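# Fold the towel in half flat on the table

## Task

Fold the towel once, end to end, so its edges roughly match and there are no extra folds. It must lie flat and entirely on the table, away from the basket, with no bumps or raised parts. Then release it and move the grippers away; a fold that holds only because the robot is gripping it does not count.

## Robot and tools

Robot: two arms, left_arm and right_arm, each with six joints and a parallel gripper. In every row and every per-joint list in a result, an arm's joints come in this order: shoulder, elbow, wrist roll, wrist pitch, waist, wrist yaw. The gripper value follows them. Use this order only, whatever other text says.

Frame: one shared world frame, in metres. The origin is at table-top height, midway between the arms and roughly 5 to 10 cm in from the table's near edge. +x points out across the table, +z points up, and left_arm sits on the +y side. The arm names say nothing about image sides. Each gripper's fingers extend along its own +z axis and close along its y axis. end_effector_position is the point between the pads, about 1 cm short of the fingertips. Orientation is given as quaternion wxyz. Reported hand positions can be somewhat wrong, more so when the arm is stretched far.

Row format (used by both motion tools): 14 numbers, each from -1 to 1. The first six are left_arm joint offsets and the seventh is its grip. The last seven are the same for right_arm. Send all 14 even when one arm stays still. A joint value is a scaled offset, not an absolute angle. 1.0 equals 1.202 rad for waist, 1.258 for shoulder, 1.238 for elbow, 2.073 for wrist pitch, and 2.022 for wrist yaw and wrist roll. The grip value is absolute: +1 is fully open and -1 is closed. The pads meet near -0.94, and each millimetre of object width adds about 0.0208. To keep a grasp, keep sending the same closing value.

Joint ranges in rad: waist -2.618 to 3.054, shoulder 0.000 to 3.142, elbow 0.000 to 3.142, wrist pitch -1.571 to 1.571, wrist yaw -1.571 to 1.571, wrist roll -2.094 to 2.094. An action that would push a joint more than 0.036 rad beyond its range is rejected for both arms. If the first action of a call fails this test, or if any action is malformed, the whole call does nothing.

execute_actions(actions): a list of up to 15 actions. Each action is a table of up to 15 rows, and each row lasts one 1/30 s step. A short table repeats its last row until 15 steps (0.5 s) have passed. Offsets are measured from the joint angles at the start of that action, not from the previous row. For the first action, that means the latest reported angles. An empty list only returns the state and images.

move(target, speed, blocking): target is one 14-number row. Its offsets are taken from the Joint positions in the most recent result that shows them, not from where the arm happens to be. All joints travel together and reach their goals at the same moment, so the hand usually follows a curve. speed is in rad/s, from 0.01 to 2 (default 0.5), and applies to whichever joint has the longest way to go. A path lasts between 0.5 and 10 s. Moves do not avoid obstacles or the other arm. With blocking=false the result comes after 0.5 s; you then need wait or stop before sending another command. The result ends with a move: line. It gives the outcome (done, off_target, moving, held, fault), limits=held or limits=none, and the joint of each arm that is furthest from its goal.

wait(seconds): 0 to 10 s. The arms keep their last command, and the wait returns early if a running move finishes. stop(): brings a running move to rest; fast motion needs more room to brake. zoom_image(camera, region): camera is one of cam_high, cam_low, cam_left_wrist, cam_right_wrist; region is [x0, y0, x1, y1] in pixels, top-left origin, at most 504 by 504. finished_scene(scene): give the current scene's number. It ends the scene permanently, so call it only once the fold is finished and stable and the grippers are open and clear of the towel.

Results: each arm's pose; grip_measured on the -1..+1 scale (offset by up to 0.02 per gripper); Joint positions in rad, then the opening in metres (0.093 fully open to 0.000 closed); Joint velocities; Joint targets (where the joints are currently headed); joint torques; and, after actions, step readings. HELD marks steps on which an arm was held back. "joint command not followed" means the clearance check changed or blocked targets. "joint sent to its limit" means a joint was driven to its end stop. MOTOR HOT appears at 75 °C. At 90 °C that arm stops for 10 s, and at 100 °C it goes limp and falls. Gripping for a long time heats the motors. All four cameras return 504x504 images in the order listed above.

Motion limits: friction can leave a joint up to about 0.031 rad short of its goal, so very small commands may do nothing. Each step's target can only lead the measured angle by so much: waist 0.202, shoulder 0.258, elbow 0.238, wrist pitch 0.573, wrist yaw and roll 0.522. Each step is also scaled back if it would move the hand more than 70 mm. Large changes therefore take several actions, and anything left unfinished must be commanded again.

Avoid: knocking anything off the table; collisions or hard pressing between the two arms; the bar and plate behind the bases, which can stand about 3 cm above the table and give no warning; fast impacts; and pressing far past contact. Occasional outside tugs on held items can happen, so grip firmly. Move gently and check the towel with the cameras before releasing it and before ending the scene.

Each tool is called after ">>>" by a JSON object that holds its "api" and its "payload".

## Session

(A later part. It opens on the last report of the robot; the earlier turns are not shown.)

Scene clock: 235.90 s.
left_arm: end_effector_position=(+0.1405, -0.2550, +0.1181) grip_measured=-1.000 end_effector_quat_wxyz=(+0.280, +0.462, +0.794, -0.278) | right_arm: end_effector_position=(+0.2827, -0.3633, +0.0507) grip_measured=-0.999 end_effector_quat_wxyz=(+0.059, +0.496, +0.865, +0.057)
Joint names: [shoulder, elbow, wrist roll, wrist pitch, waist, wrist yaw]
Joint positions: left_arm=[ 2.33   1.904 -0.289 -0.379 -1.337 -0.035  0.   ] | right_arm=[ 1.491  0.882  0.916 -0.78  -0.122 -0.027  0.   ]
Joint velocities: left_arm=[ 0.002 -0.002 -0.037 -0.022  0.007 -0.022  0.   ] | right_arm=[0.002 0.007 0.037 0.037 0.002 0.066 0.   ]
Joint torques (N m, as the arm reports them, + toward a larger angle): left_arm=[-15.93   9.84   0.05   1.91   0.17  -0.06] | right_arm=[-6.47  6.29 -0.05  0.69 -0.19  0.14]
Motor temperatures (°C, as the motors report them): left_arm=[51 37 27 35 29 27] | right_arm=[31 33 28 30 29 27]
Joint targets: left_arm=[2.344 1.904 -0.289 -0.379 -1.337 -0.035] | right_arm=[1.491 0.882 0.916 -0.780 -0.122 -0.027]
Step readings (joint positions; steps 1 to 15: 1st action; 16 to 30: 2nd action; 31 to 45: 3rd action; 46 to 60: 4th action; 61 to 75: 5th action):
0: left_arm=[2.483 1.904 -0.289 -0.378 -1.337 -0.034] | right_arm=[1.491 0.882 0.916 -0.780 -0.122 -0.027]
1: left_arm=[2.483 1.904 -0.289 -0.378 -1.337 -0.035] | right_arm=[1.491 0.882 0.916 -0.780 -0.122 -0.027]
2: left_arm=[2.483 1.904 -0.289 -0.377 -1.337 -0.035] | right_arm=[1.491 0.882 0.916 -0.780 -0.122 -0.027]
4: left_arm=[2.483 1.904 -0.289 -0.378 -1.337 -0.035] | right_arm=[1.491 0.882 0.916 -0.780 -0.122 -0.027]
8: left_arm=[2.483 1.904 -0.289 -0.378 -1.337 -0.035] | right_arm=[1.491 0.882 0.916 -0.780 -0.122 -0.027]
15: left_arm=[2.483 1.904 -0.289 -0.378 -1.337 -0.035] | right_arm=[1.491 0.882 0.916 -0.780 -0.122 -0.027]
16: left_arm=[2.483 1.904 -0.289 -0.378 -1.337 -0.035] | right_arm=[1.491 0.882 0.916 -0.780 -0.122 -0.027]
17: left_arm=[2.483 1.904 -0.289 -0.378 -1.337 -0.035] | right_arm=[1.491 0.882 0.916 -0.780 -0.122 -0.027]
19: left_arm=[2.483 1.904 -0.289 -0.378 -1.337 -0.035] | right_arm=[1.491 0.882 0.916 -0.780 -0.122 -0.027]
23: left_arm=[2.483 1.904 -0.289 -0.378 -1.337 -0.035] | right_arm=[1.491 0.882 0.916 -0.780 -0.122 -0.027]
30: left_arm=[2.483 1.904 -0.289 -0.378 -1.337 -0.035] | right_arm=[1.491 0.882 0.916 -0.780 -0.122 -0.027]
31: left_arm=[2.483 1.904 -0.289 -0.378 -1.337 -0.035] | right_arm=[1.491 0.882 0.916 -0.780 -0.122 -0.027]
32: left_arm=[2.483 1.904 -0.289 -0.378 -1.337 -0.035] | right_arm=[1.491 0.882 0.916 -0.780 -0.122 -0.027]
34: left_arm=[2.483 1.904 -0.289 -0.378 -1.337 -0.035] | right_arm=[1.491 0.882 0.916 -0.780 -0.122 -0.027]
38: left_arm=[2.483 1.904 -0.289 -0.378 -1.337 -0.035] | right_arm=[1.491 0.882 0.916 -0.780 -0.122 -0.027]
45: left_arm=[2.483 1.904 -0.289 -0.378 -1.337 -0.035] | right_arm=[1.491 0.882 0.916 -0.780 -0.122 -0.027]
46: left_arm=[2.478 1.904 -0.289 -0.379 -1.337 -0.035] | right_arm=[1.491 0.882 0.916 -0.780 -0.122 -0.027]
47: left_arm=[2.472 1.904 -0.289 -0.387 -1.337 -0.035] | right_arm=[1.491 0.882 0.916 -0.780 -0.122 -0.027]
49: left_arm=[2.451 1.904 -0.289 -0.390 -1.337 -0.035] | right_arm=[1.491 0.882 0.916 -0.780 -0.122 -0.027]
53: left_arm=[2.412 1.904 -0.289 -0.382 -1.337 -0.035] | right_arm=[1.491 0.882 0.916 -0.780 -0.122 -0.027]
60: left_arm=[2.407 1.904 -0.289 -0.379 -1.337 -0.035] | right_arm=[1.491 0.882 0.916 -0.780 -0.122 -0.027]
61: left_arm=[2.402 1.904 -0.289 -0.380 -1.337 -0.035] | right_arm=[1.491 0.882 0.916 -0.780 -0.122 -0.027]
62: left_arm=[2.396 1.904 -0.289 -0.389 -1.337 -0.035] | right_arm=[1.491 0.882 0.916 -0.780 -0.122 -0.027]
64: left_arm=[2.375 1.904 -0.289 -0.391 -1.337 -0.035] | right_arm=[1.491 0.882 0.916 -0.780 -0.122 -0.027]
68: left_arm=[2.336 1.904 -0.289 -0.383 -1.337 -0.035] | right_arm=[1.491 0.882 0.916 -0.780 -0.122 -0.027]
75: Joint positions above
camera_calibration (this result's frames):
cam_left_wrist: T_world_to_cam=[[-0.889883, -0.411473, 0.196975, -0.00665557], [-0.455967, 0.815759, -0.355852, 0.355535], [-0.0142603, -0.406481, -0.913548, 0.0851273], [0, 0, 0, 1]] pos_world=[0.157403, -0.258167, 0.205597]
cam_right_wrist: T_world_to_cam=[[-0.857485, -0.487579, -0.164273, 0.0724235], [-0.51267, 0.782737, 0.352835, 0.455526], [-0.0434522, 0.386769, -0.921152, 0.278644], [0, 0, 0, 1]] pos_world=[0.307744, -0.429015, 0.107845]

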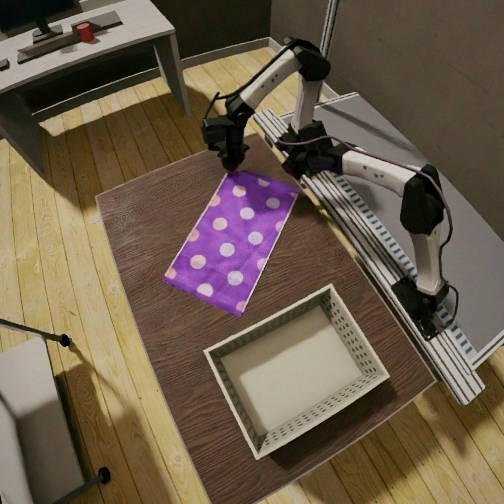

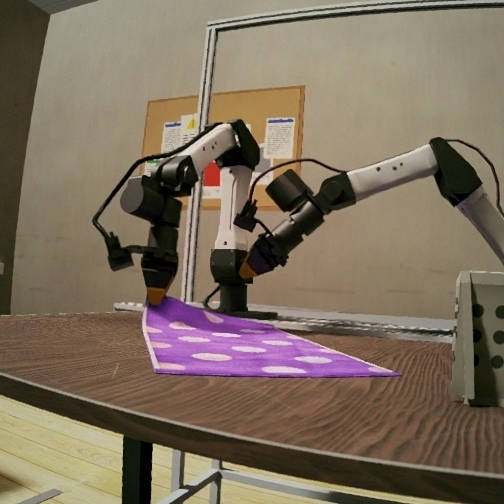

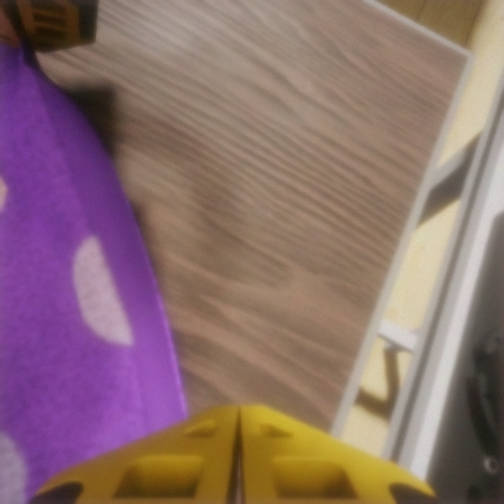

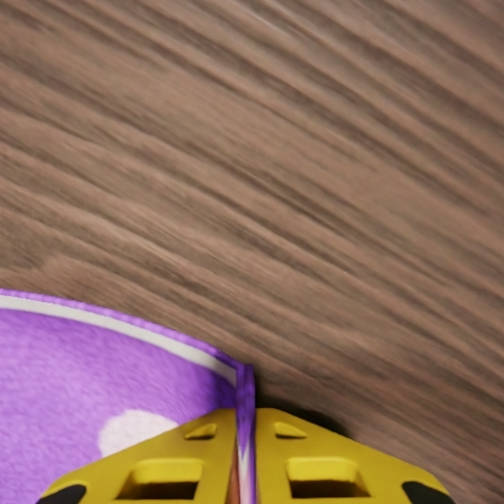

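>>> {"api": "move", "payload": {"target": [0.05,0,0,-0.102,-0.02,0,0.1,0,0,0,0,0,0,-1], "speed": 0.25}}

>>> {"api": "execute_actions", "payload": {"actions": [[[0.04,0,0,0.01,0,0,0.1,0,0,0,0,0,0,-1]],[[0.05,0,0,0.02,0,0,0.1,0,0,0,0,0,0,-1]],[[0.04,0,0,0.01,0,0,0.1,0,0,0,0,0,0,-1]]]}}

Scene clock: 257.50 s.
left_arm: end_effector_position=(+0.1233, -0.2180, +0.0614) grip_measured=+0.097 end_effector_quat_wxyz=(+0.200, +0.492, +0.825, -0.193) | right_arm: end_effector_position=(+0.2827, -0.3633, +0.0507) grip_measured=-0.999 end_effector_quat_wxyz=(+0.059, +0.496, +0.865, +0.057)
Joint names: [shoulder, elbow, wrist roll, wrist pitch, waist, wrist yaw]
Joint positions: left_arm=[ 2.373  1.904 -0.289 -0.585 -1.352 -0.035  0.05 ] | right_arm=[ 1.491  0.882  0.916 -0.78  -0.122 -0.027  0.   ]
Joint velocities: left_arm=[-0.002  0.017 -0.095  0.051  0.002 -0.007 -0.001] | right_arm=[ 0.012 -0.002 -0.007  0.007 -0.002  0.051  0.   ]
Joint torques (N m, as the arm reports them, + toward a larger angle): left_arm=[-15.34   9.25   0.05   1.46  -0.45  -0.07] | right_arm=[-6.46  6.29 -0.05  0.69 -0.19  0.14]
Motor temperatures (°C, as the motors report them): left_arm=[53 38 27 37 29 27] | right_arm=[31 33 28 30 29 27]
Joint targets: left_arm=[2.393 1.904 -0.289 -0.590 -1.361 -0.035] | right_arm=[1.491 0.882 0.916 -0.780 -0.122 -0.027]
move: done; limits=none; left_arm: farthest joint: the shoulder, 0.019 radians from its target (0.063 radians at the start); right_arm: farthest joint: the waist, 0.000 radians from its target (0.000 radians at the start)
camera_calibration (this result's frames):
cam_left_wrist: T_world_to_cam=[[-0.887999, -0.438833, 0.137415, 0.00192311], [-0.455022, 0.881703, -0.124722, 0.297407], [-0.0664272, -0.17328, -0.98263, 0.109645], [0, 0, 0, 1]] pos_world=[0.144318, -0.242381, 0.144569]
cam_right_wrist: T_world_to_cam=[[-0.857485, -0.487579, -0.164273, 0.0724235], [-0.51267, 0.782737, 0.352835, 0.455526], [-0.0434522, 0.386769, -0.921152, 0.278644], [0, 0, 0, 1]] pos_world=[0.307744, -0.429015, 0.107845]

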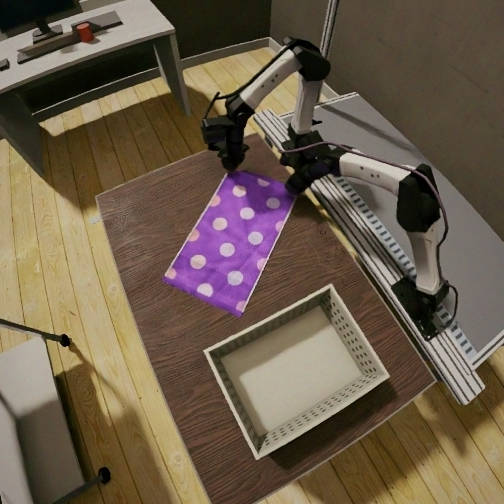

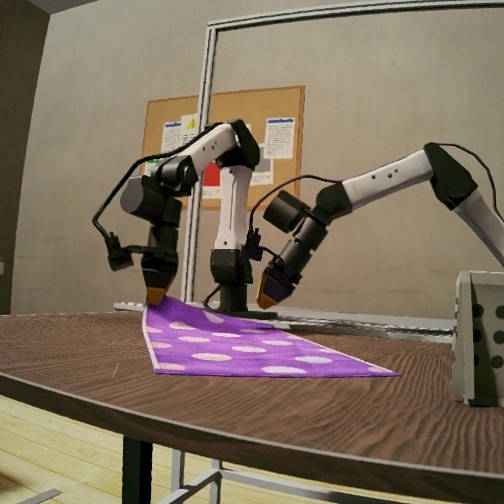

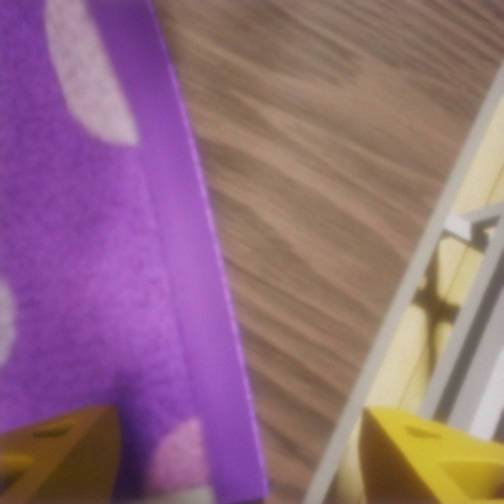

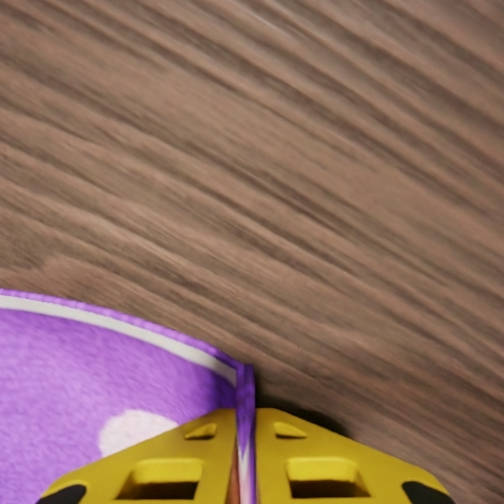

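Scene clock: 259.00 s.
left_arm: end_effector_position=(+0.1250, -0.2235, +0.0222) grip_measured=+0.097 end_effector_quat_wxyz=(+0.193, +0.493, +0.828, -0.184) | right_arm: end_effector_position=(+0.2827, -0.3633, +0.0507) grip_measured=-0.999 end_effector_quat_wxyz=(+0.059, +0.496, +0.865, +0.057)
Joint names: [shoulder, elbow, wrist roll, wrist pitch, waist, wrist yaw]
Joint positions: left_arm=[ 2.457  1.904 -0.289 -0.525 -1.352 -0.038  0.05 ] | right_arm=[ 1.491  0.882  0.916 -0.78  -0.122 -0.027  0.   ]
Joint velocities: left_arm=[ 0.002  0.012 -0.007 -0.022  0.002 -0.007  0.001] | right_arm=[-0.012  0.027  0.007  0.037  0.002  0.022  0.   ]
Joint torques (N m, as the arm reports them, + toward a larger angle): left_arm=[-13.61   9.04   0.05   1.55   0.1   -0.07] | right_arm=[-6.47  6.29 -0.05  0.68 -0.18  0.14]
Motor temperatures (°C, as the motors report them): left_arm=[53 38 27 36 29 27] | right_arm=[31 33 28 30 29 27]
Joint targets: left_arm=[2.502 1.904 -0.289 -0.519 -1.352 -0.037] | right_arm=[1.491 0.882 0.916 -0.780 -0.122 -0.027]
Step readings (joint positions; steps 1 to 15: 1st action; 16 to 30: 2nd action; 31 to 45: 3rd action):
0: left_arm=[2.373 1.904 -0.289 -0.585 -1.352 -0.035] | right_arm=[1.491 0.882 0.916 -0.780 -0.122 -0.027]
1: left_arm=[2.375 1.904 -0.289 -0.584 -1.352 -0.035] | right_arm=[1.491 0.882 0.916 -0.780 -0.122 -0.027]
2: left_arm=[2.378 1.904 -0.289 -0.579 -1.352 -0.035] | right_arm=[1.491 0.882 0.916 -0.780 -0.122 -0.027]
4: left_arm=[2.389 1.904 -0.289 -0.576 -1.352 -0.035] | right_arm=[1.491 0.882 0.916 -0.780 -0.122 -0.027]
8: left_arm=[2.406 1.904 -0.289 -0.576 -1.352 -0.035] | right_arm=[1.491 0.882 0.916 -0.780 -0.122 -0.027]
15: left_arm=[2.408 1.904 -0.289 -0.575 -1.352 -0.035] | right_arm=[1.491 0.882 0.916 -0.780 -0.122 -0.027]
16: left_arm=[2.412 1.904 -0.289 -0.573 -1.352 -0.035] | right_arm=[1.491 0.882 0.916 -0.780 -0.122 -0.027]
17: left_arm=[2.416 1.904 -0.289 -0.563 -1.352 -0.035] | right_arm=[1.491 0.882 0.916 -0.780 -0.122 -0.027]
19: left_arm=[2.431 1.904 -0.289 -0.553 -1.352 -0.035] | right_arm=[1.491 0.882 0.916 -0.780 -0.122 -0.027]
23: left_arm=[2.452 1.904 -0.289 -0.545 -1.352 -0.037] | right_arm=[1.491 0.882 0.916 -0.780 -0.122 -0.027]
30: left_arm=[2.452 1.904 -0.289 -0.540 -1.352 -0.037] | right_arm=[1.491 0.882 0.916 -0.780 -0.122 -0.027]
31: left_arm=[2.453 1.904 -0.289 -0.539 -1.352 -0.037] | right_arm=[1.491 0.882 0.916 -0.780 -0.122 -0.027]
32: left_arm=[2.455 1.904 -0.289 -0.535 -1.352 -0.037] | right_arm=[1.491 0.882 0.916 -0.780 -0.122 -0.027]
34: left_arm=[2.457 1.904 -0.289 -0.530 -1.352 -0.038] | right_arm=[1.491 0.882 0.916 -0.780 -0.122 -0.027]
38: left_arm=[2.457 1.904 -0.289 -0.525 -1.352 -0.038] | right_arm=[1.491 0.882 0.916 -0.780 -0.122 -0.027]
45: Joint positions above
camera_calibration (this result's frames):
cam_left_wrist: T_world_to_cam=[[-0.887003, -0.443434, 0.128811, 0.00542056], [-0.456697, 0.883657, -0.10285, 0.298293], [-0.0682173, -0.150056, -0.986321, 0.0758304], [0, 0, 0, 1]] pos_world=[0.146211, -0.249807, 0.104775]
cam_right_wrist: T_world_to_cam=[[-0.857485, -0.487579, -0.164273, 0.0724235], [-0.51267, 0.782737, 0.352835, 0.455526], [-0.0434522, 0.386769, -0.921152, 0.278644], [0, 0, 0, 1]] pos_world=[0.307744, -0.429015, 0.107845]

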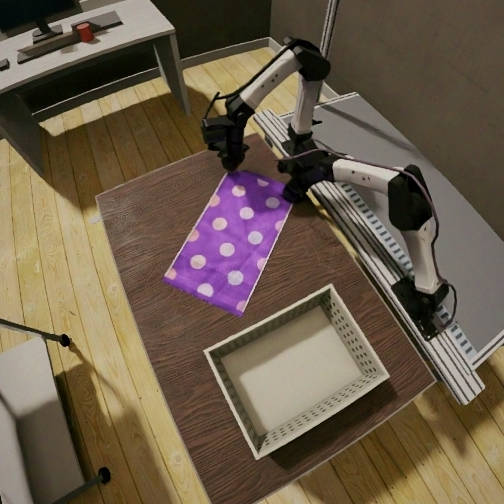

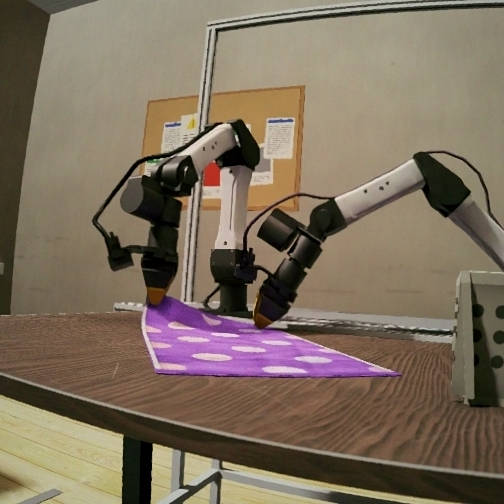

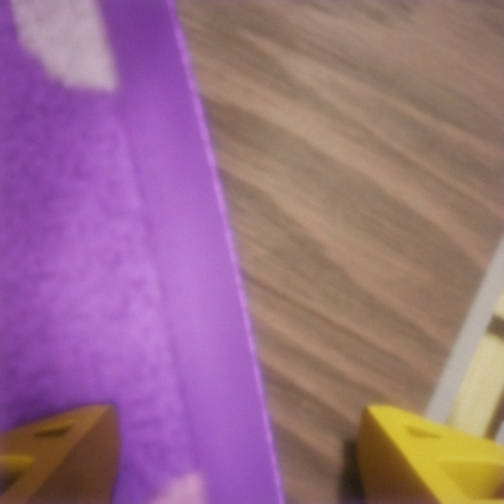

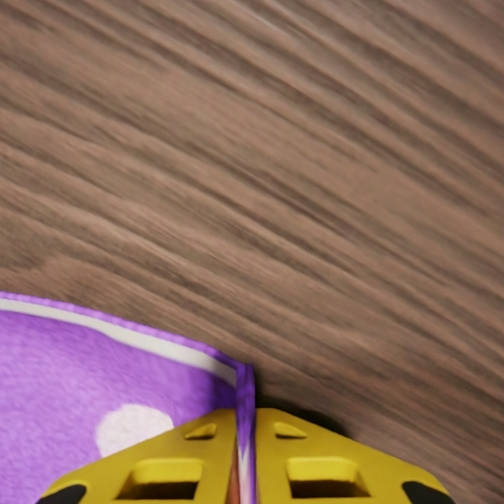

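>>> {"api": "execute_actions", "payload": {"actions": [[[0.035,0,0,0,0,0,-0.5,0,0,0,0,0,0,-1]],[[0.035,0,0,0,0,0,-1,0,0,0,0,0,0,-1]],[[0.035,0,0,0,0,0,-1,0,0,0,0,0,0,-1]],[[-0.04,0,0,0,0,0,-1,0,0,0,0,0,0,-1]],[[-0.04,0,0,0,0,0,-1,0,0,0,0,0,0,-1]]]}}

Scene clock: 275.27 s.
left_arm: end_effector_position=(+0.1271, -0.2304, +0.0858) grip_measured=-1.000 end_effector_quat_wxyz=(+0.230, +0.483, +0.815, -0.221) | right_arm: end_effector_position=(+0.2827, -0.3633, +0.0507) grip_measured=-0.999 end_effector_quat_wxyz=(+0.059, +0.496, +0.865, +0.057)
Joint names: [shoulder, elbow, wrist roll, wrist pitch, waist, wrist yaw]
Joint positions: left_arm=[ 2.344  1.904 -0.289 -0.527 -1.352 -0.043  0.   ] | right_arm=[ 1.491  0.882  0.916 -0.78  -0.122 -0.027  0.   ]
Joint velocities: left_arm=[ 0.002 -0.002  0.037 -0.007  0.002 -0.037  0.   ] | right_arm=[-0.012 -0.017 -0.037  0.007  0.007 -0.066  0.   ]
Joint torques (N m, as the arm reports them, + toward a larger angle): left_arm=[-16.24   9.55   0.05   1.73   0.15  -0.05] | right_arm=[-6.46  6.3  -0.04  0.69 -0.18  0.14]
Motor temperatures (°C, as the motors report them): left_arm=[52 38 27 36 29 27] | right_arm=[31 34 28 30 29 27]
Joint targets: left_arm=[2.353 1.904 -0.289 -0.520 -1.352 -0.043] | right_arm=[1.491 0.882 0.916 -0.780 -0.122 -0.027]
Step readings (joint positions; steps 1 to 15: 1st action; 16 to 30: 2nd action; 31 to 45: 3rd action; 46 to 60: 4th action; 61 to 75: 5th action):
0: left_arm=[2.457 1.904 -0.289 -0.525 -1.352 -0.038] | right_arm=[1.491 0.882 0.916 -0.780 -0.122 -0.027]
1: left_arm=[2.457 1.904 -0.289 -0.525 -1.352 -0.039] | right_arm=[1.491 0.882 0.916 -0.780 -0.122 -0.027]
2: left_arm=[2.457 1.904 -0.289 -0.525 -1.352 -0.041] | right_arm=[1.491 0.882 0.916 -0.780 -0.122 -0.027]
4: left_arm=[2.460 1.904 -0.289 -0.522 -1.352 -0.044] | right_arm=[1.491 0.882 0.916 -0.780 -0.122 -0.027]
8: left_arm=[2.460 1.904 -0.289 -0.519 -1.352 -0.044] | right_arm=[1.491 0.882 0.916 -0.780 -0.122 -0.027]
15: left_arm=[2.460 1.904 -0.289 -0.519 -1.352 -0.044] | right_arm=[1.491 0.882 0.916 -0.780 -0.122 -0.027]
16: left_arm=[2.460 1.904 -0.289 -0.519 -1.352 -0.044] | right_arm=[1.491 0.882 0.916 -0.780 -0.122 -0.027]
17: left_arm=[2.460 1.904 -0.289 -0.516 -1.352 -0.043] | right_arm=[1.491 0.882 0.916 -0.780 -0.122 -0.027]
19: left_arm=[2.462 1.904 -0.289 -0.514 -1.352 -0.043] | right_arm=[1.491 0.882 0.916 -0.780 -0.122 -0.027]
23: left_arm=[2.462 1.904 -0.289 -0.514 -1.352 -0.043] | right_arm=[1.491 0.882 0.916 -0.780 -0.122 -0.027]
30: left_arm=[2.462 1.904 -0.289 -0.514 -1.352 -0.043] | right_arm=[1.491 0.882 0.916 -0.780 -0.122 -0.027]
31: left_arm=[2.462 1.904 -0.289 -0.514 -1.352 -0.043] | right_arm=[1.491 0.882 0.916 -0.780 -0.122 -0.027]
32: left_arm=[2.462 1.904 -0.289 -0.514 -1.352 -0.043] | right_arm=[1.491 0.882 0.916 -0.780 -0.122 -0.027]
34: left_arm=[2.462 1.904 -0.289 -0.514 -1.352 -0.043] | right_arm=[1.491 0.882 0.916 -0.780 -0.122 -0.027]
38: left_arm=[2.462 1.904 -0.289 -0.514 -1.352 -0.043] | right_arm=[1.491 0.882 0.916 -0.780 -0.122 -0.027]
45: left_arm=[2.462 1.904 -0.289 -0.514 -1.352 -0.043] | right_arm=[1.491 0.882 0.916 -0.780 -0.122 -0.027]
46: left_arm=[2.456 1.904 -0.289 -0.514 -1.352 -0.043] | right_arm=[1.491 0.882 0.916 -0.780 -0.122 -0.027]
47: left_arm=[2.450 1.904 -0.289 -0.520 -1.352 -0.043] | right_arm=[1.491 0.882 0.916 -0.780 -0.122 -0.027]
49: left_arm=[2.433 1.904 -0.289 -0.521 -1.352 -0.043] | right_arm=[1.491 0.882 0.916 -0.780 -0.122 -0.027]
53: left_arm=[2.405 1.904 -0.289 -0.520 -1.352 -0.043] | right_arm=[1.491 0.882 0.916 -0.780 -0.122 -0.027]
60: left_arm=[2.403 1.904 -0.289 -0.520 -1.352 -0.043] | right_arm=[1.491 0.882 0.916 -0.780 -0.122 -0.027]
61: left_arm=[2.399 1.904 -0.289 -0.521 -1.352 -0.043] | right_arm=[1.491 0.882 0.916 -0.780 -0.122 -0.027]
62: left_arm=[2.395 1.904 -0.289 -0.527 -1.352 -0.043] | right_arm=[1.491 0.882 0.916 -0.780 -0.122 -0.027]
64: left_arm=[2.379 1.904 -0.289 -0.530 -1.352 -0.043] | right_arm=[1.491 0.882 0.916 -0.780 -0.122 -0.027]
68: left_arm=[2.348 1.904 -0.289 -0.528 -1.352 -0.043] | right_arm=[1.491 0.882 0.916 -0.780 -0.122 -0.027]
75: Joint positions above
camera_calibration (this result's frames):
cam_left_wrist: T_world_to_cam=[[-0.889486, -0.430573, 0.153042, -0.00272692], [-0.454977, 0.865662, -0.208866, 0.316625], [-0.0425501, -0.255414, -0.965895, 0.108355], [0, 0, 0, 1]] pos_world=[0.146242, -0.247589, 0.17121]
cam_right_wrist: T_world_to_cam=[[-0.857485, -0.487579, -0.164273, 0.0724235], [-0.51267, 0.782737, 0.352835, 0.455526], [-0.0434522, 0.386769, -0.921152, 0.278644], [0, 0, 0, 1]] pos_world=[0.307744, -0.429015, 0.107845]

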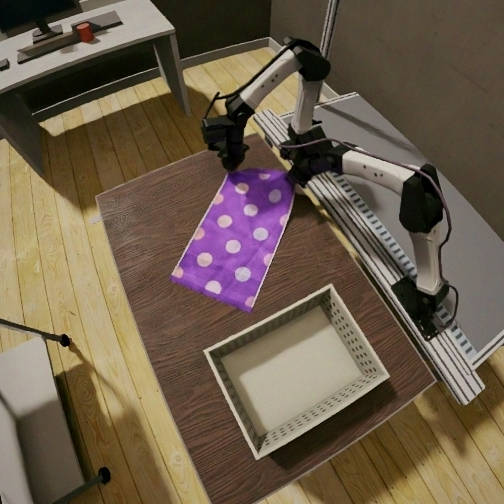

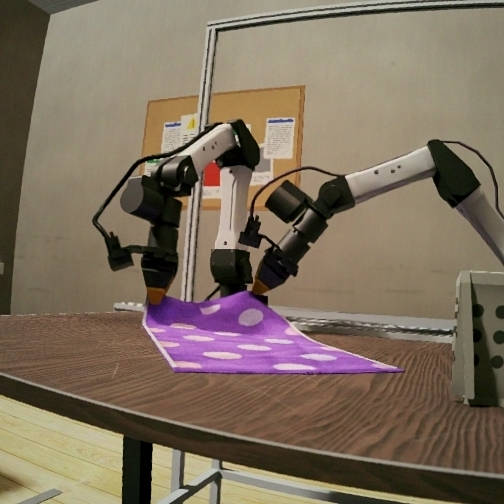

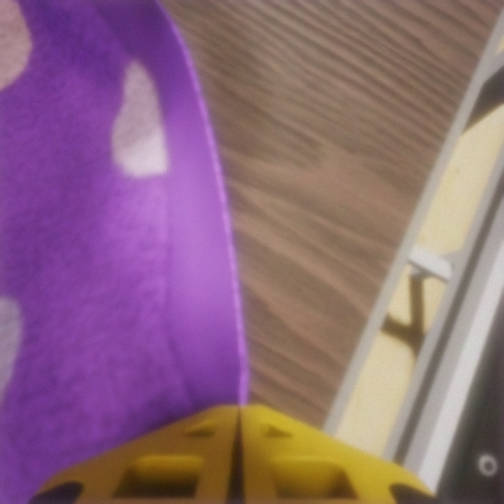

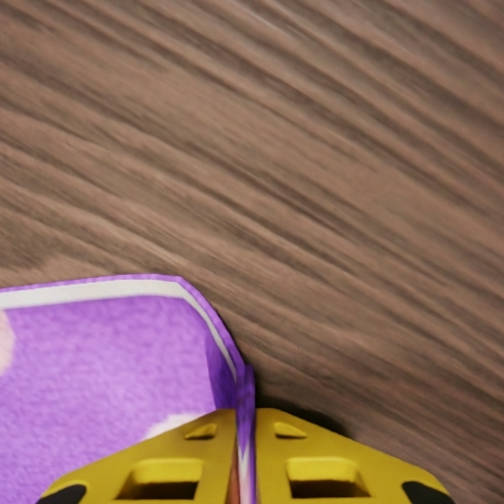

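>>> {"api": "move", "payload": {"target": [-0.122,0.174,0.035,-0.194,0.061,0,-1,0.027,0.518,0.026,-0.322,0.043,0,-1], "speed": 0.4}}

Scene clock: 311.77 s.
left_arm: end_effector_position=(+0.1546, -0.1815, +0.1966) grip_measured=-1.000 end_effector_quat_wxyz=(+0.233, +0.484, +0.820, -0.197) | right_arm: end_effector_position=(+0.2893, -0.3583, +0.1960) grip_measured=-0.999 end_effector_quat_wxyz=(+0.031, +0.499, +0.865, +0.048)
Joint names: [shoulder, elbow, wrist roll, wrist pitch, waist, wrist yaw]
Joint positions: left_arm=[ 2.189  2.109 -0.227 -0.918 -1.286 -0.043  0.   ] | right_arm=[ 1.513  1.495  0.961 -1.431 -0.084 -0.027  0.   ]
Joint velocities: left_arm=[-0.017 -0.002 -0.007  0.022  0.017  0.051  0.   ] | right_arm=[-0.017 -0.002 -0.037  0.051 -0.007  0.051  0.   ]
Joint torques (N m, as the arm reports them, + toward a larger angle): left_arm=[-15.4   10.35   0.13   1.52   0.87  -0.06] | right_arm=[-5.67  8.45  0.02  0.44  1.08  0.14]
Motor temperatures (°C, as the motors report them): left_arm=[56 38 27 37 29 27] | right_arm=[31 34 28 30 29 27]
Joint targets: left_arm=[2.191 2.119 -0.219 -0.929 -1.279 -0.043] | right_arm=[1.525 1.523 0.968 -1.447 -0.070 -0.027]
move: off_target (right_arm); limits=none; left_arm: farthest joint: the wrist pitch, 0.012 radians from its target (0.403 radians at the start); right_arm: farthest joint: the elbow, 0.028 radians from its target (0.642 radians at the start)
camera_calibration (this result's frames):
cam_left_wrist: T_world_to_cam=[[-0.88603, -0.449772, 0.112499, 0.0297533], [-0.463421, 0.86642, -0.185893, 0.306921], [-0.0138619, -0.216842, -0.976108, 0.233615], [0, 0, 0, 1]] pos_world=[0.171834, -0.201883, 0.281741]
cam_right_wrist: T_world_to_cam=[[-0.8679, -0.482216, -0.119235, 0.100462], [-0.487306, 0.779971, 0.392654, 0.38756], [-0.0963443, 0.398889, -0.911924, 0.428615], [0, 0, 0, 1]] pos_world=[0.317347, -0.424811, 0.250666]

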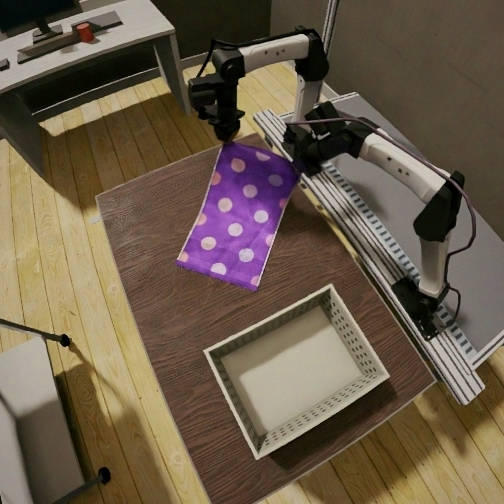

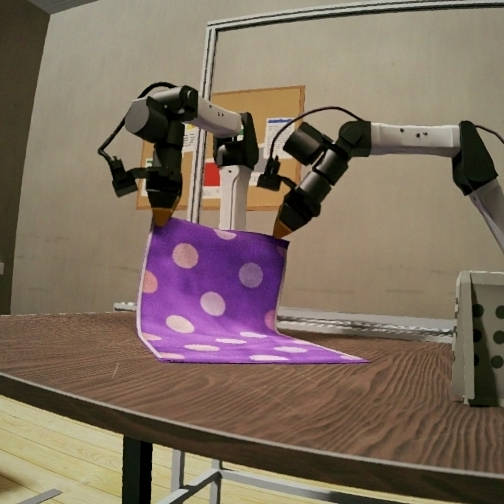

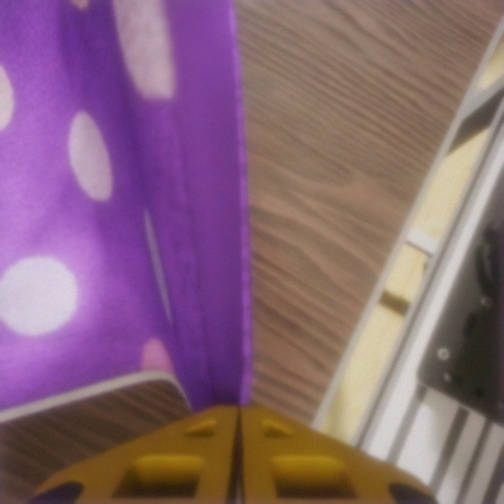

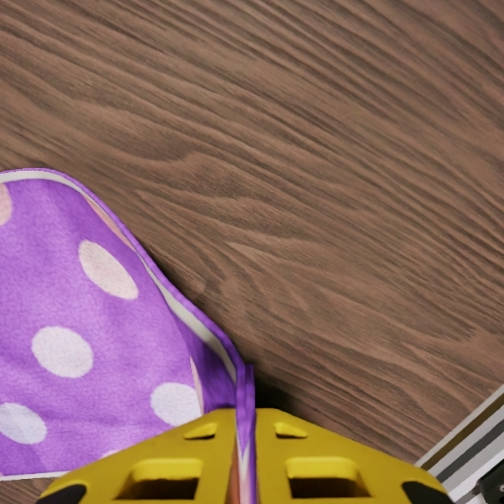

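>>> {"api": "move", "payload": {"target": [-0.008,-0.017,0.248,-0.14,0.417,0,-1,0.472,0.471,0.196,0.125,0.329,0,-1], "speed": 0.4}}

Scene clock: 335.03 s.
left_arm: end_effector_position=(+0.3527, +0.0002, +0.1628) grip_measured=-1.000 end_effector_quat_wxyz=(+0.165, +0.497, +0.851, -0.035) | right_arm: end_effector_position=(+0.4634, -0.1908, +0.1619) grip_measured=-0.999 end_effector_quat_wxyz=(+0.077, +0.495, +0.855, +0.135)
Joint names: [shoulder, elbow, wrist roll, wrist pitch, waist, wrist yaw]
Joint positions: left_arm=[ 2.189  2.109  0.267 -1.19  -0.779 -0.043  0.   ] | right_arm=[ 2.104  2.045  1.349 -1.196  0.304 -0.029  0.   ]
Joint velocities: left_arm=[ 0.002 -0.002  0.007 -0.051 -0.002  0.051  0.   ] | right_arm=[ 0.007  0.007 -0.022 -0.007 -0.017 -0.022  0.   ]
Joint torques (N m, as the arm reports them, + toward a larger angle): left_arm=[-15.92   6.72   0.12   0.92  -0.31  -0.08] | right_arm=[-12.73   9.31   0.01   1.13   0.59   0.17]
Motor temperatures (°C, as the motors report them): left_arm=[56 39 27 37 29 27] | right_arm=[31 36 28 30 29 27]
Joint targets: left_arm=[2.179 2.088 0.275 -1.208 -0.785 -0.043] | right_arm=[2.106 2.078 1.357 -1.172 0.312 -0.027]
move: off_target (left_arm, right_arm); limits=none; left_arm: farthest joint: the elbow, 0.021 radians from its target (0.021 radians at the start); right_arm: farthest joint: the elbow, 0.033 radians from its target (0.583 radians at the start)
camera_calibration (this result's frames):
cam_left_wrist: T_world_to_cam=[[-0.85868, -0.504743, -0.0889024, 0.31391], [-0.511904, 0.85311, 0.100783, 0.205409], [0.0249741, 0.13205, -0.990928, 0.23135], [0, 0, 0, 1]] pos_world=[0.368919, -0.0473422, 0.236457]
cam_right_wrist: T_world_to_cam=[[-0.831953, -0.457943, -0.313278, 0.347628], [-0.552073, 0.739606, 0.384966, 0.378697], [0.0554098, 0.493226, -0.868135, 0.288048], [0, 0, 0, 1]] pos_world=[0.482318, -0.262965, 0.213183]

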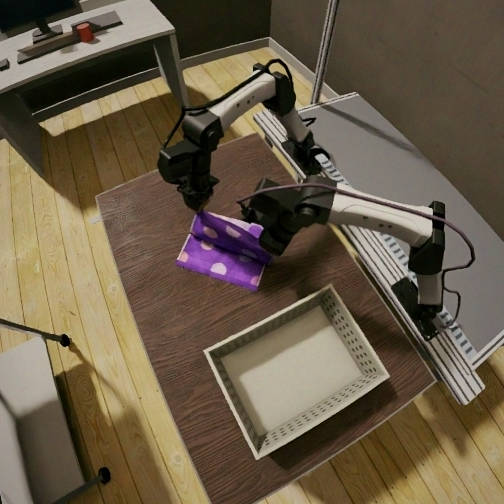

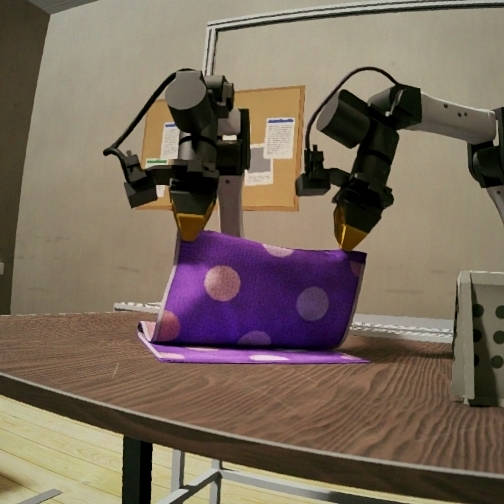

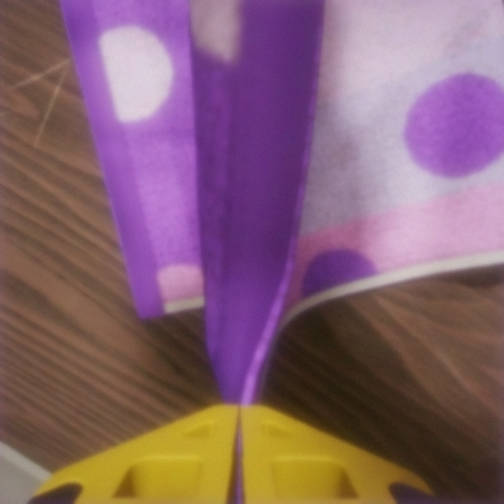

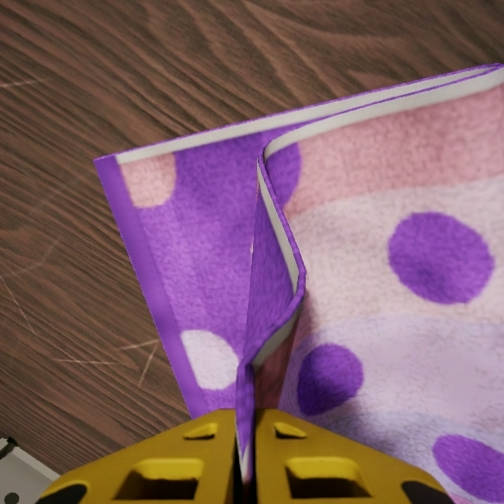

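>>> {"api": "move", "payload": {"target": [0.085,-0.281,0.062,0.253,0.105,0,-1,0.326,0.09,0.025,0.267,0.047,0,-1], "speed": 0.3}}

Scene clock: 365.30 s.
left_arm: end_effector_position=(+0.4196, +0.0202, +0.0496) grip_measured=-1.000 end_effector_quat_wxyz=(+0.208, +0.489, +0.847, -0.023) | right_arm: end_effector_position=(+0.5735, -0.1257, +0.0311) grip_measured=-0.999 end_effector_quat_wxyz=(+0.139, +0.486, +0.835, +0.218)
Joint names: [shoulder, elbow, wrist roll, wrist pitch, waist, wrist yaw]
Joint positions: left_arm=[ 2.278  1.777  0.385 -0.683 -0.656 -0.043  0.   ] | right_arm=[ 2.506  2.126  1.393 -0.664  0.343 -0.03   0.   ]
Joint velocities: left_arm=[-0.007 -0.017 -0.066 -0.007 -0.002 -0.007  0.   ] | right_arm=[-0.017  0.002 -0.081 -0.007  0.002  0.081  0.   ]
Joint torques (N m, as the arm reports them, + toward a larger angle): left_arm=[-14.42   7.38   0.13   1.39   0.49  -0.04] | right_arm=[-15.74   9.49   0.     1.45   1.43   0.16]
Motor temperatures (°C, as the motors report them): left_arm=[57 37 27 35 29 27] | right_arm=[39 39 28 31 29 27]
Joint targets: left_arm=[2.296 1.761 0.393 -0.666 -0.653 -0.043] | right_arm=[2.514 2.156 1.400 -0.642 0.360 -0.029]
move: off_target (right_arm); limits=none; left_arm: farthest joint: the shoulder, 0.018 radians from its target (0.107 radians at the start); right_arm: farthest joint: the elbow, 0.030 radians from its target (0.112 radians at the start)
camera_calibration (this result's frames):
cam_left_wrist: T_world_to_cam=[[-0.840407, -0.521114, -0.148849, 0.367109], [-0.531097, 0.846601, 0.0346751, 0.245444], [0.107946, 0.108195, -0.988252, 0.0804323], [0, 0, 0, 1]] pos_world=[0.430193, -0.0251902, 0.12562]
cam_right_wrist: T_world_to_cam=[[-0.75696, -0.416196, -0.503778, 0.396213], [-0.614774, 0.714897, 0.333129, 0.476193], [0.221503, 0.561875, -0.797015, 0.0475444], [0, 0, 0, 1]] pos_world=[0.582138, -0.202241, 0.0788634]

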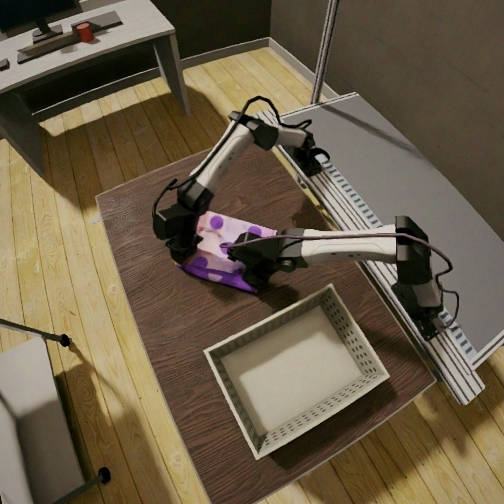

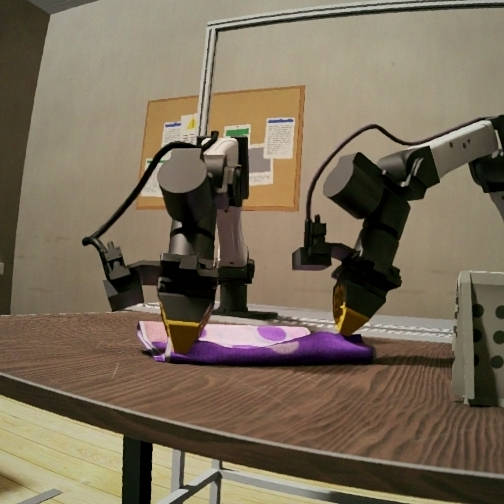

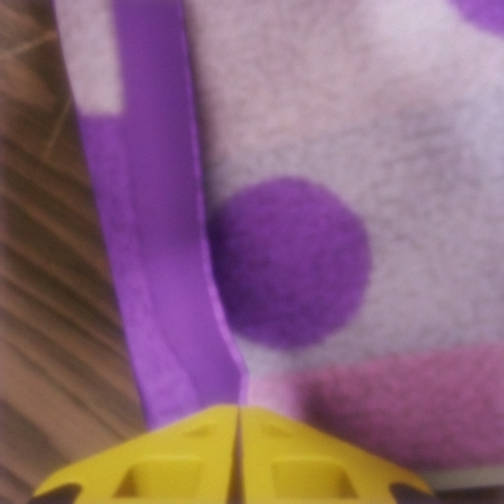

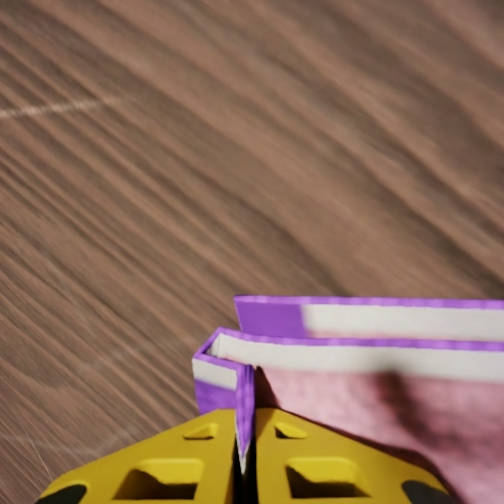

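>>> {"api": "execute_actions", "payload": {"actions": [[[0.03,0,0,0,0.035,0,-1,0,0,0,0,0,0,-1]],[[0.02,0,0,0,0,0,-1,0,0,0,0,0,0,-1]],[[0,0,0,0,0,0,-0.3,0,0,0,0,0,0,-0.3]],[[0,0,0,0,0,0,0.4,0,0,0,0,0,0,0.4]],[[-0.06,0,0,0,0,0,0.4,-0.06,0,0,0,0,0,0.4]],[[-0.06,0,0,0,0,0,0.4,-0.06,0,0,0,0,0,0.4]]]}}

Scene clock: 386.70 s.
left_arm: end_effector_position=(+0.4387, +0.0404, +0.1303) grip_measured=+0.397 end_effector_quat_wxyz=(+0.282, +0.457, +0.843, -0.028) | right_arm: end_effector_position=(+0.5869, -0.1240, +0.1186) grip_measured=+0.397 end_effector_quat_wxyz=(+0.191, +0.473, +0.813, +0.281)
Joint names: [shoulder, elbow, wrist roll, wrist pitch, waist, wrist yaw]
Joint positions: left_arm=[ 2.116  1.773  0.386 -0.687 -0.609 -0.043  0.064] | right_arm=[ 2.365  2.126  1.393 -0.632  0.343 -0.035  0.064]
Joint velocities: left_arm=[-0.002  0.012 -0.022 -0.051  0.002 -0.081 -0.001] | right_arm=[ 0.007 -0.002  0.022 -0.022 -0.017 -0.066 -0.001]
Joint torques (N m, as the arm reports them, + toward a larger angle): left_arm=[-13.49   9.68   0.03   1.62   0.2   -0.03] | right_arm=[-16.81   7.52  -0.07   1.56  -0.19   0.14]
Motor temperatures (°C, as the motors report them): left_arm=[57 37 27 36 29 27] | right_arm=[46 40 28 32 29 27]
Joint targets: left_arm=[2.131 1.775 0.386 -0.685 -0.609 -0.043] | right_arm=[2.355 2.126 1.393 -0.626 0.343 -0.035]
Step readings (joint positions; steps 1 to 15: 1st action; 16 to 30: 2nd action; 31 to 45: 3rd action; 46 to 60: 4th action; 61 to 75: 5th action; 76 to 90: 6th action):
0: left_arm=[2.278 1.777 0.386 -0.683 -0.656 -0.043] | right_arm=[2.506 2.126 1.393 -0.664 0.343 -0.030]
1: left_arm=[2.280 1.777 0.386 -0.683 -0.653 -0.042] | right_arm=[2.506 2.126 1.393 -0.664 0.343 -0.030]
2: left_arm=[2.281 1.777 0.386 -0.683 -0.649 -0.042] | right_arm=[2.506 2.126 1.393 -0.664 0.343 -0.030]
4: left_arm=[2.287 1.777 0.386 -0.683 -0.634 -0.042] | right_arm=[2.506 2.126 1.393 -0.664 0.343 -0.030]
8: left_arm=[2.296 1.777 0.386 -0.683 -0.610 -0.043] | right_arm=[2.506 2.126 1.393 -0.664 0.343 -0.030]
15: left_arm=[2.297 1.777 0.386 -0.683 -0.609 -0.043] | right_arm=[2.506 2.126 1.393 -0.664 0.343 -0.030]
16: left_arm=[2.297 1.777 0.386 -0.683 -0.609 -0.043] | right_arm=[2.506 2.126 1.393 -0.664 0.343 -0.030]
17: left_arm=[2.297 1.777 0.386 -0.683 -0.609 -0.043] | right_arm=[2.506 2.126 1.393 -0.664 0.343 -0.030]
19: left_arm=[2.297 1.777 0.386 -0.683 -0.609 -0.043] | right_arm=[2.506 2.126 1.393 -0.664 0.343 -0.030]
23: left_arm=[2.297 1.777 0.386 -0.683 -0.609 -0.043] | right_arm=[2.506 2.126 1.393 -0.664 0.343 -0.030]
30: left_arm=[2.297 1.777 0.386 -0.683 -0.609 -0.043] | right_arm=[2.506 2.126 1.393 -0.664 0.343 -0.030]
31: left_arm=[2.297 1.777 0.386 -0.683 -0.609 -0.043] | right_arm=[2.506 2.126 1.393 -0.664 0.343 -0.030]
32: left_arm=[2.297 1.777 0.386 -0.683 -0.609 -0.043] | right_arm=[2.506 2.126 1.393 -0.664 0.343 -0.030]
34: left_arm=[2.297 1.777 0.386 -0.683 -0.609 -0.043] | right_arm=[2.503 2.126 1.393 -0.650 0.343 -0.031]
38: left_arm=[2.297 1.777 0.386 -0.683 -0.609 -0.043] | right_arm=[2.503 2.126 1.393 -0.650 0.343 -0.031]
45: left_arm=[2.297 1.777 0.386 -0.683 -0.609 -0.043] | right_arm=[2.503 2.126 1.393 -0.650 0.343 -0.031]
46: left_arm=[2.297 1.777 0.386 -0.683 -0.609 -0.043] | right_arm=[2.503 2.126 1.393 -0.648 0.343 -0.032]
47: left_arm=[2.297 1.777 0.386 -0.683 -0.609 -0.043] | right_arm=[2.501 2.126 1.393 -0.634 0.343 -0.034]
49: left_arm=[2.297 1.777 0.386 -0.683 -0.609 -0.043] | right_arm=[2.495 2.126 1.393 -0.623 0.343 -0.035]
53: left_arm=[2.297 1.777 0.386 -0.683 -0.609 -0.043] | right_arm=[2.495 2.126 1.393 -0.622 0.343 -0.035]
60: left_arm=[2.297 1.777 0.386 -0.683 -0.609 -0.043] | right_arm=[2.495 2.126 1.393 -0.622 0.343 -0.035]
61: left_arm=[2.291 1.777 0.386 -0.683 -0.609 -0.043] | right_arm=[2.489 2.126 1.393 -0.621 0.343 -0.035]
62: left_arm=[2.282 1.775 0.386 -0.690 -0.609 -0.043] | right_arm=[2.483 2.126 1.393 -0.626 0.343 -0.035]
64: left_arm=[2.255 1.775 0.386 -0.693 -0.609 -0.043] | right_arm=[2.464 2.126 1.393 -0.626 0.343 -0.035]
68: left_arm=[2.210 1.775 0.386 -0.686 -0.609 -0.043] | right_arm=[2.434 2.126 1.393 -0.626 0.343 -0.035]
75: left_arm=[2.206 1.775 0.386 -0.685 -0.609 -0.043] | right_arm=[2.430 2.126 1.393 -0.626 0.343 -0.035]
76: left_arm=[2.201 1.775 0.386 -0.686 -0.609 -0.043] | right_arm=[2.426 2.126 1.393 -0.627 0.343 -0.035]
77: left_arm=[2.193 1.773 0.386 -0.692 -0.609 -0.043] | right_arm=[2.422 2.126 1.393 -0.632 0.343 -0.035]
79: left_arm=[2.165 1.773 0.386 -0.696 -0.609 -0.043] | right_arm=[2.405 2.126 1.393 -0.632 0.343 -0.035]
83: left_arm=[2.119 1.773 0.386 -0.689 -0.609 -0.043] | right_arm=[2.370 2.126 1.393 -0.632 0.343 -0.035]
90: Joint positions above
camera_calibration (this result's frames):
cam_left_wrist: T_world_to_cam=[[-0.791054, -0.57965, -0.19555, 0.39242], [-0.569483, 0.814518, -0.110681, 0.272777], [0.223435, 0.0238076, -0.974428, 0.106886], [0, 0, 0, 1]] pos_world=[0.441885, 0.00274004, 0.211081]
cam_right_wrist: T_world_to_cam=[[-0.666357, -0.377729, -0.642876, 0.41926], [-0.660506, 0.699088, 0.273875, 0.486001], [0.345977, 0.607122, -0.715334, 0.0361804], [0, 0, 0, 1]] pos_world=[0.587866, -0.203357, 0.16231]

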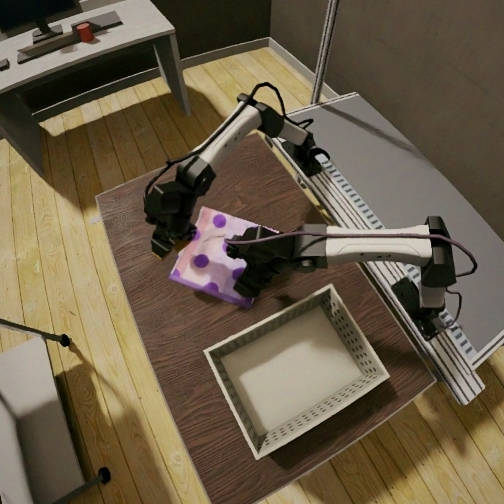

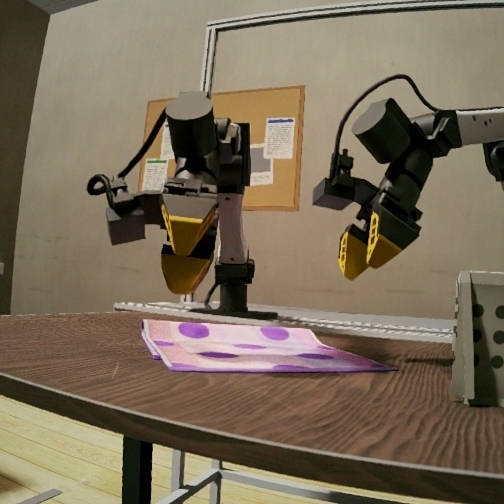

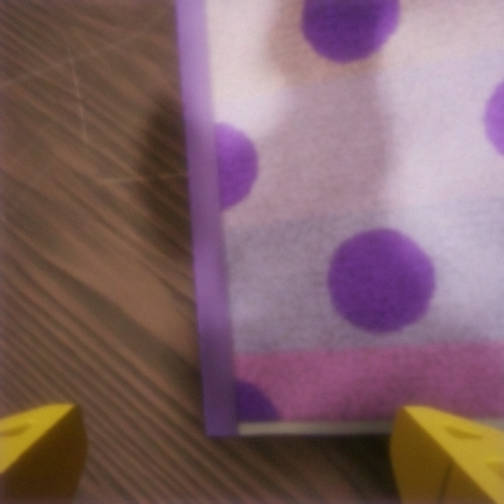

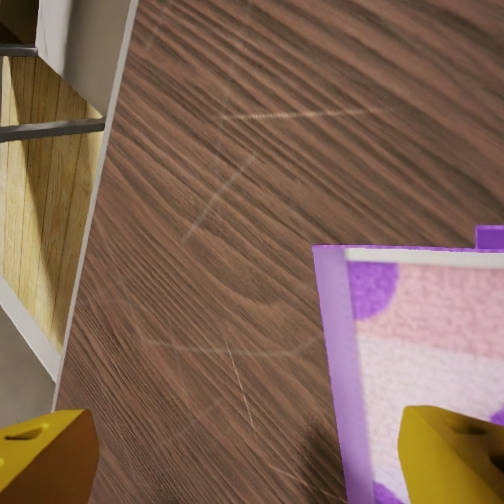

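>>> {"api": "move", "payload": {"target": [-0.7,-0.6,0,0,0.6,0,1,-0.9,-0.9,0,0,-0.45,0,1], "speed": 0.8}}

Scene clock: 398.60 s.
left_arm: end_effector_position=(+0.3426, +0.3886, +0.1970) grip_measured=+0.982 end_effector_quat_wxyz=(+0.332, +0.125, +0.931, +0.080) | right_arm: end_effector_position=(+0.3525, -0.3990, +0.1865) grip_measured=+0.984 end_effector_quat_wxyz=(+0.259, +0.670, +0.662, +0.215)
Joint names: [shoulder, elbow, wrist roll, wrist pitch, waist, wrist yaw]
Joint positions: left_arm=[ 1.242  1.05   0.386 -0.686  0.108 -0.045  0.092] | right_arm=[ 1.253  1.032  1.393 -0.637 -0.189 -0.035  0.092]
Joint velocities: left_arm=[-0.002  0.002 -0.081  0.022 -0.007  0.037  0.001] | right_arm=[ 0.007 -0.012  0.007 -0.037 -0.007 -0.11  -0.001]
Joint torques (N m, as the arm reports them, + toward a larger angle): left_arm=[-6.09  7.82  0.03  1.82  0.58  0.01] | right_arm=[-7.15  6.05 -0.07  1.56 -0.97  0.13]
Motor temperatures (°C, as the motors report them): left_arm=[55 38 27 36 29 27] | right_arm=[49 40 28 33 29 27]
Joint targets: left_arm=[1.235 1.031 0.386 -0.687 0.113 -0.043] | right_arm=[1.233 1.012 1.393 -0.632 -0.198 -0.035]
move: done; limits=none; left_arm: farthest joint: the elbow, 0.019 radians from its target (0.743 radians at the start); right_arm: farthest joint: the shoulder, 0.020 radians from its target (1.132 radians at the start)
camera_calibration (this result's frames):
cam_left_wrist: T_world_to_cam=[[-0.184376, -0.958433, -0.217741, 0.475004], [-0.944841, 0.233858, -0.229317, 0.319472], [0.270705, 0.16345, -0.948685, 0.109481], [0, 0, 0, 1]] pos_world=[0.359793, 0.362654, 0.280551]
cam_right_wrist: T_world_to_cam=[[-0.771274, 0.00696898, -0.636465, 0.39212], [-0.211555, 0.940286, 0.26666, 0.44409], [0.600317, 0.340315, -0.723744, 0.13825], [0, 0, 0, 1]] pos_world=[0.313388, -0.467353, 0.231208]

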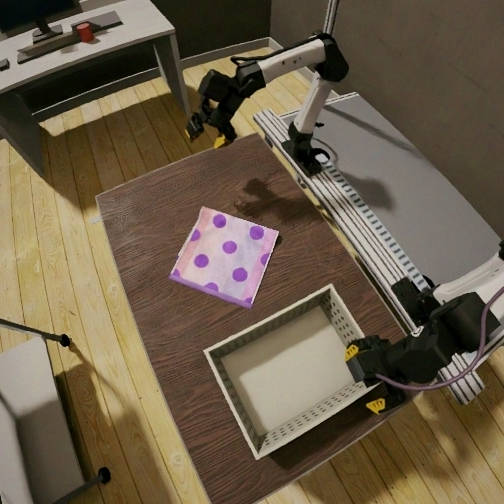

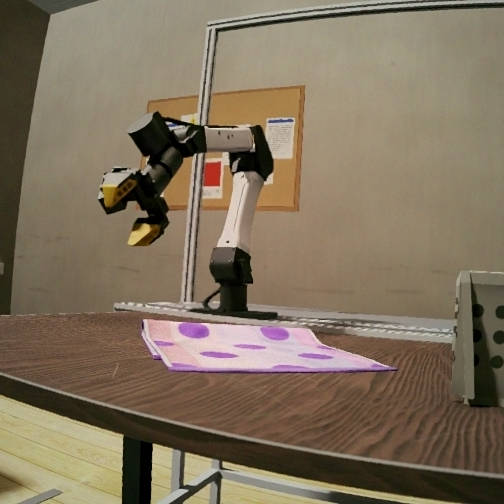

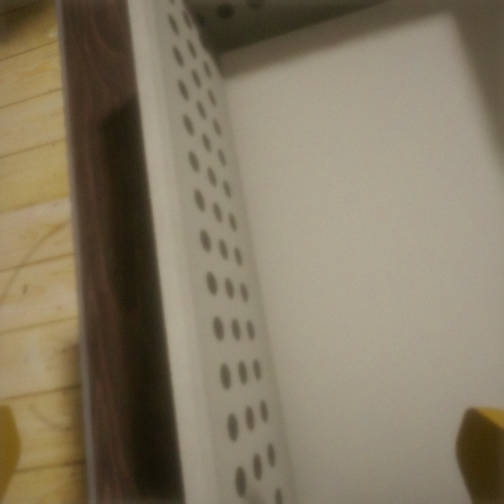

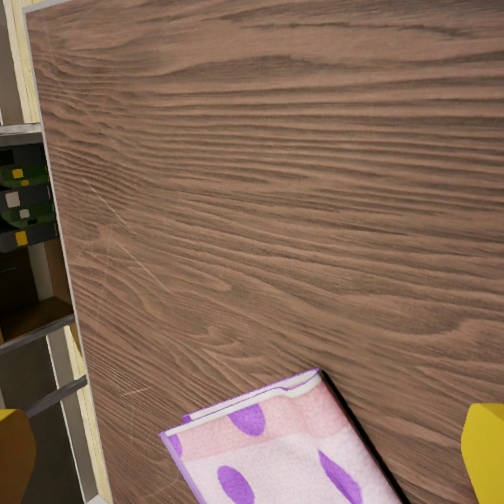

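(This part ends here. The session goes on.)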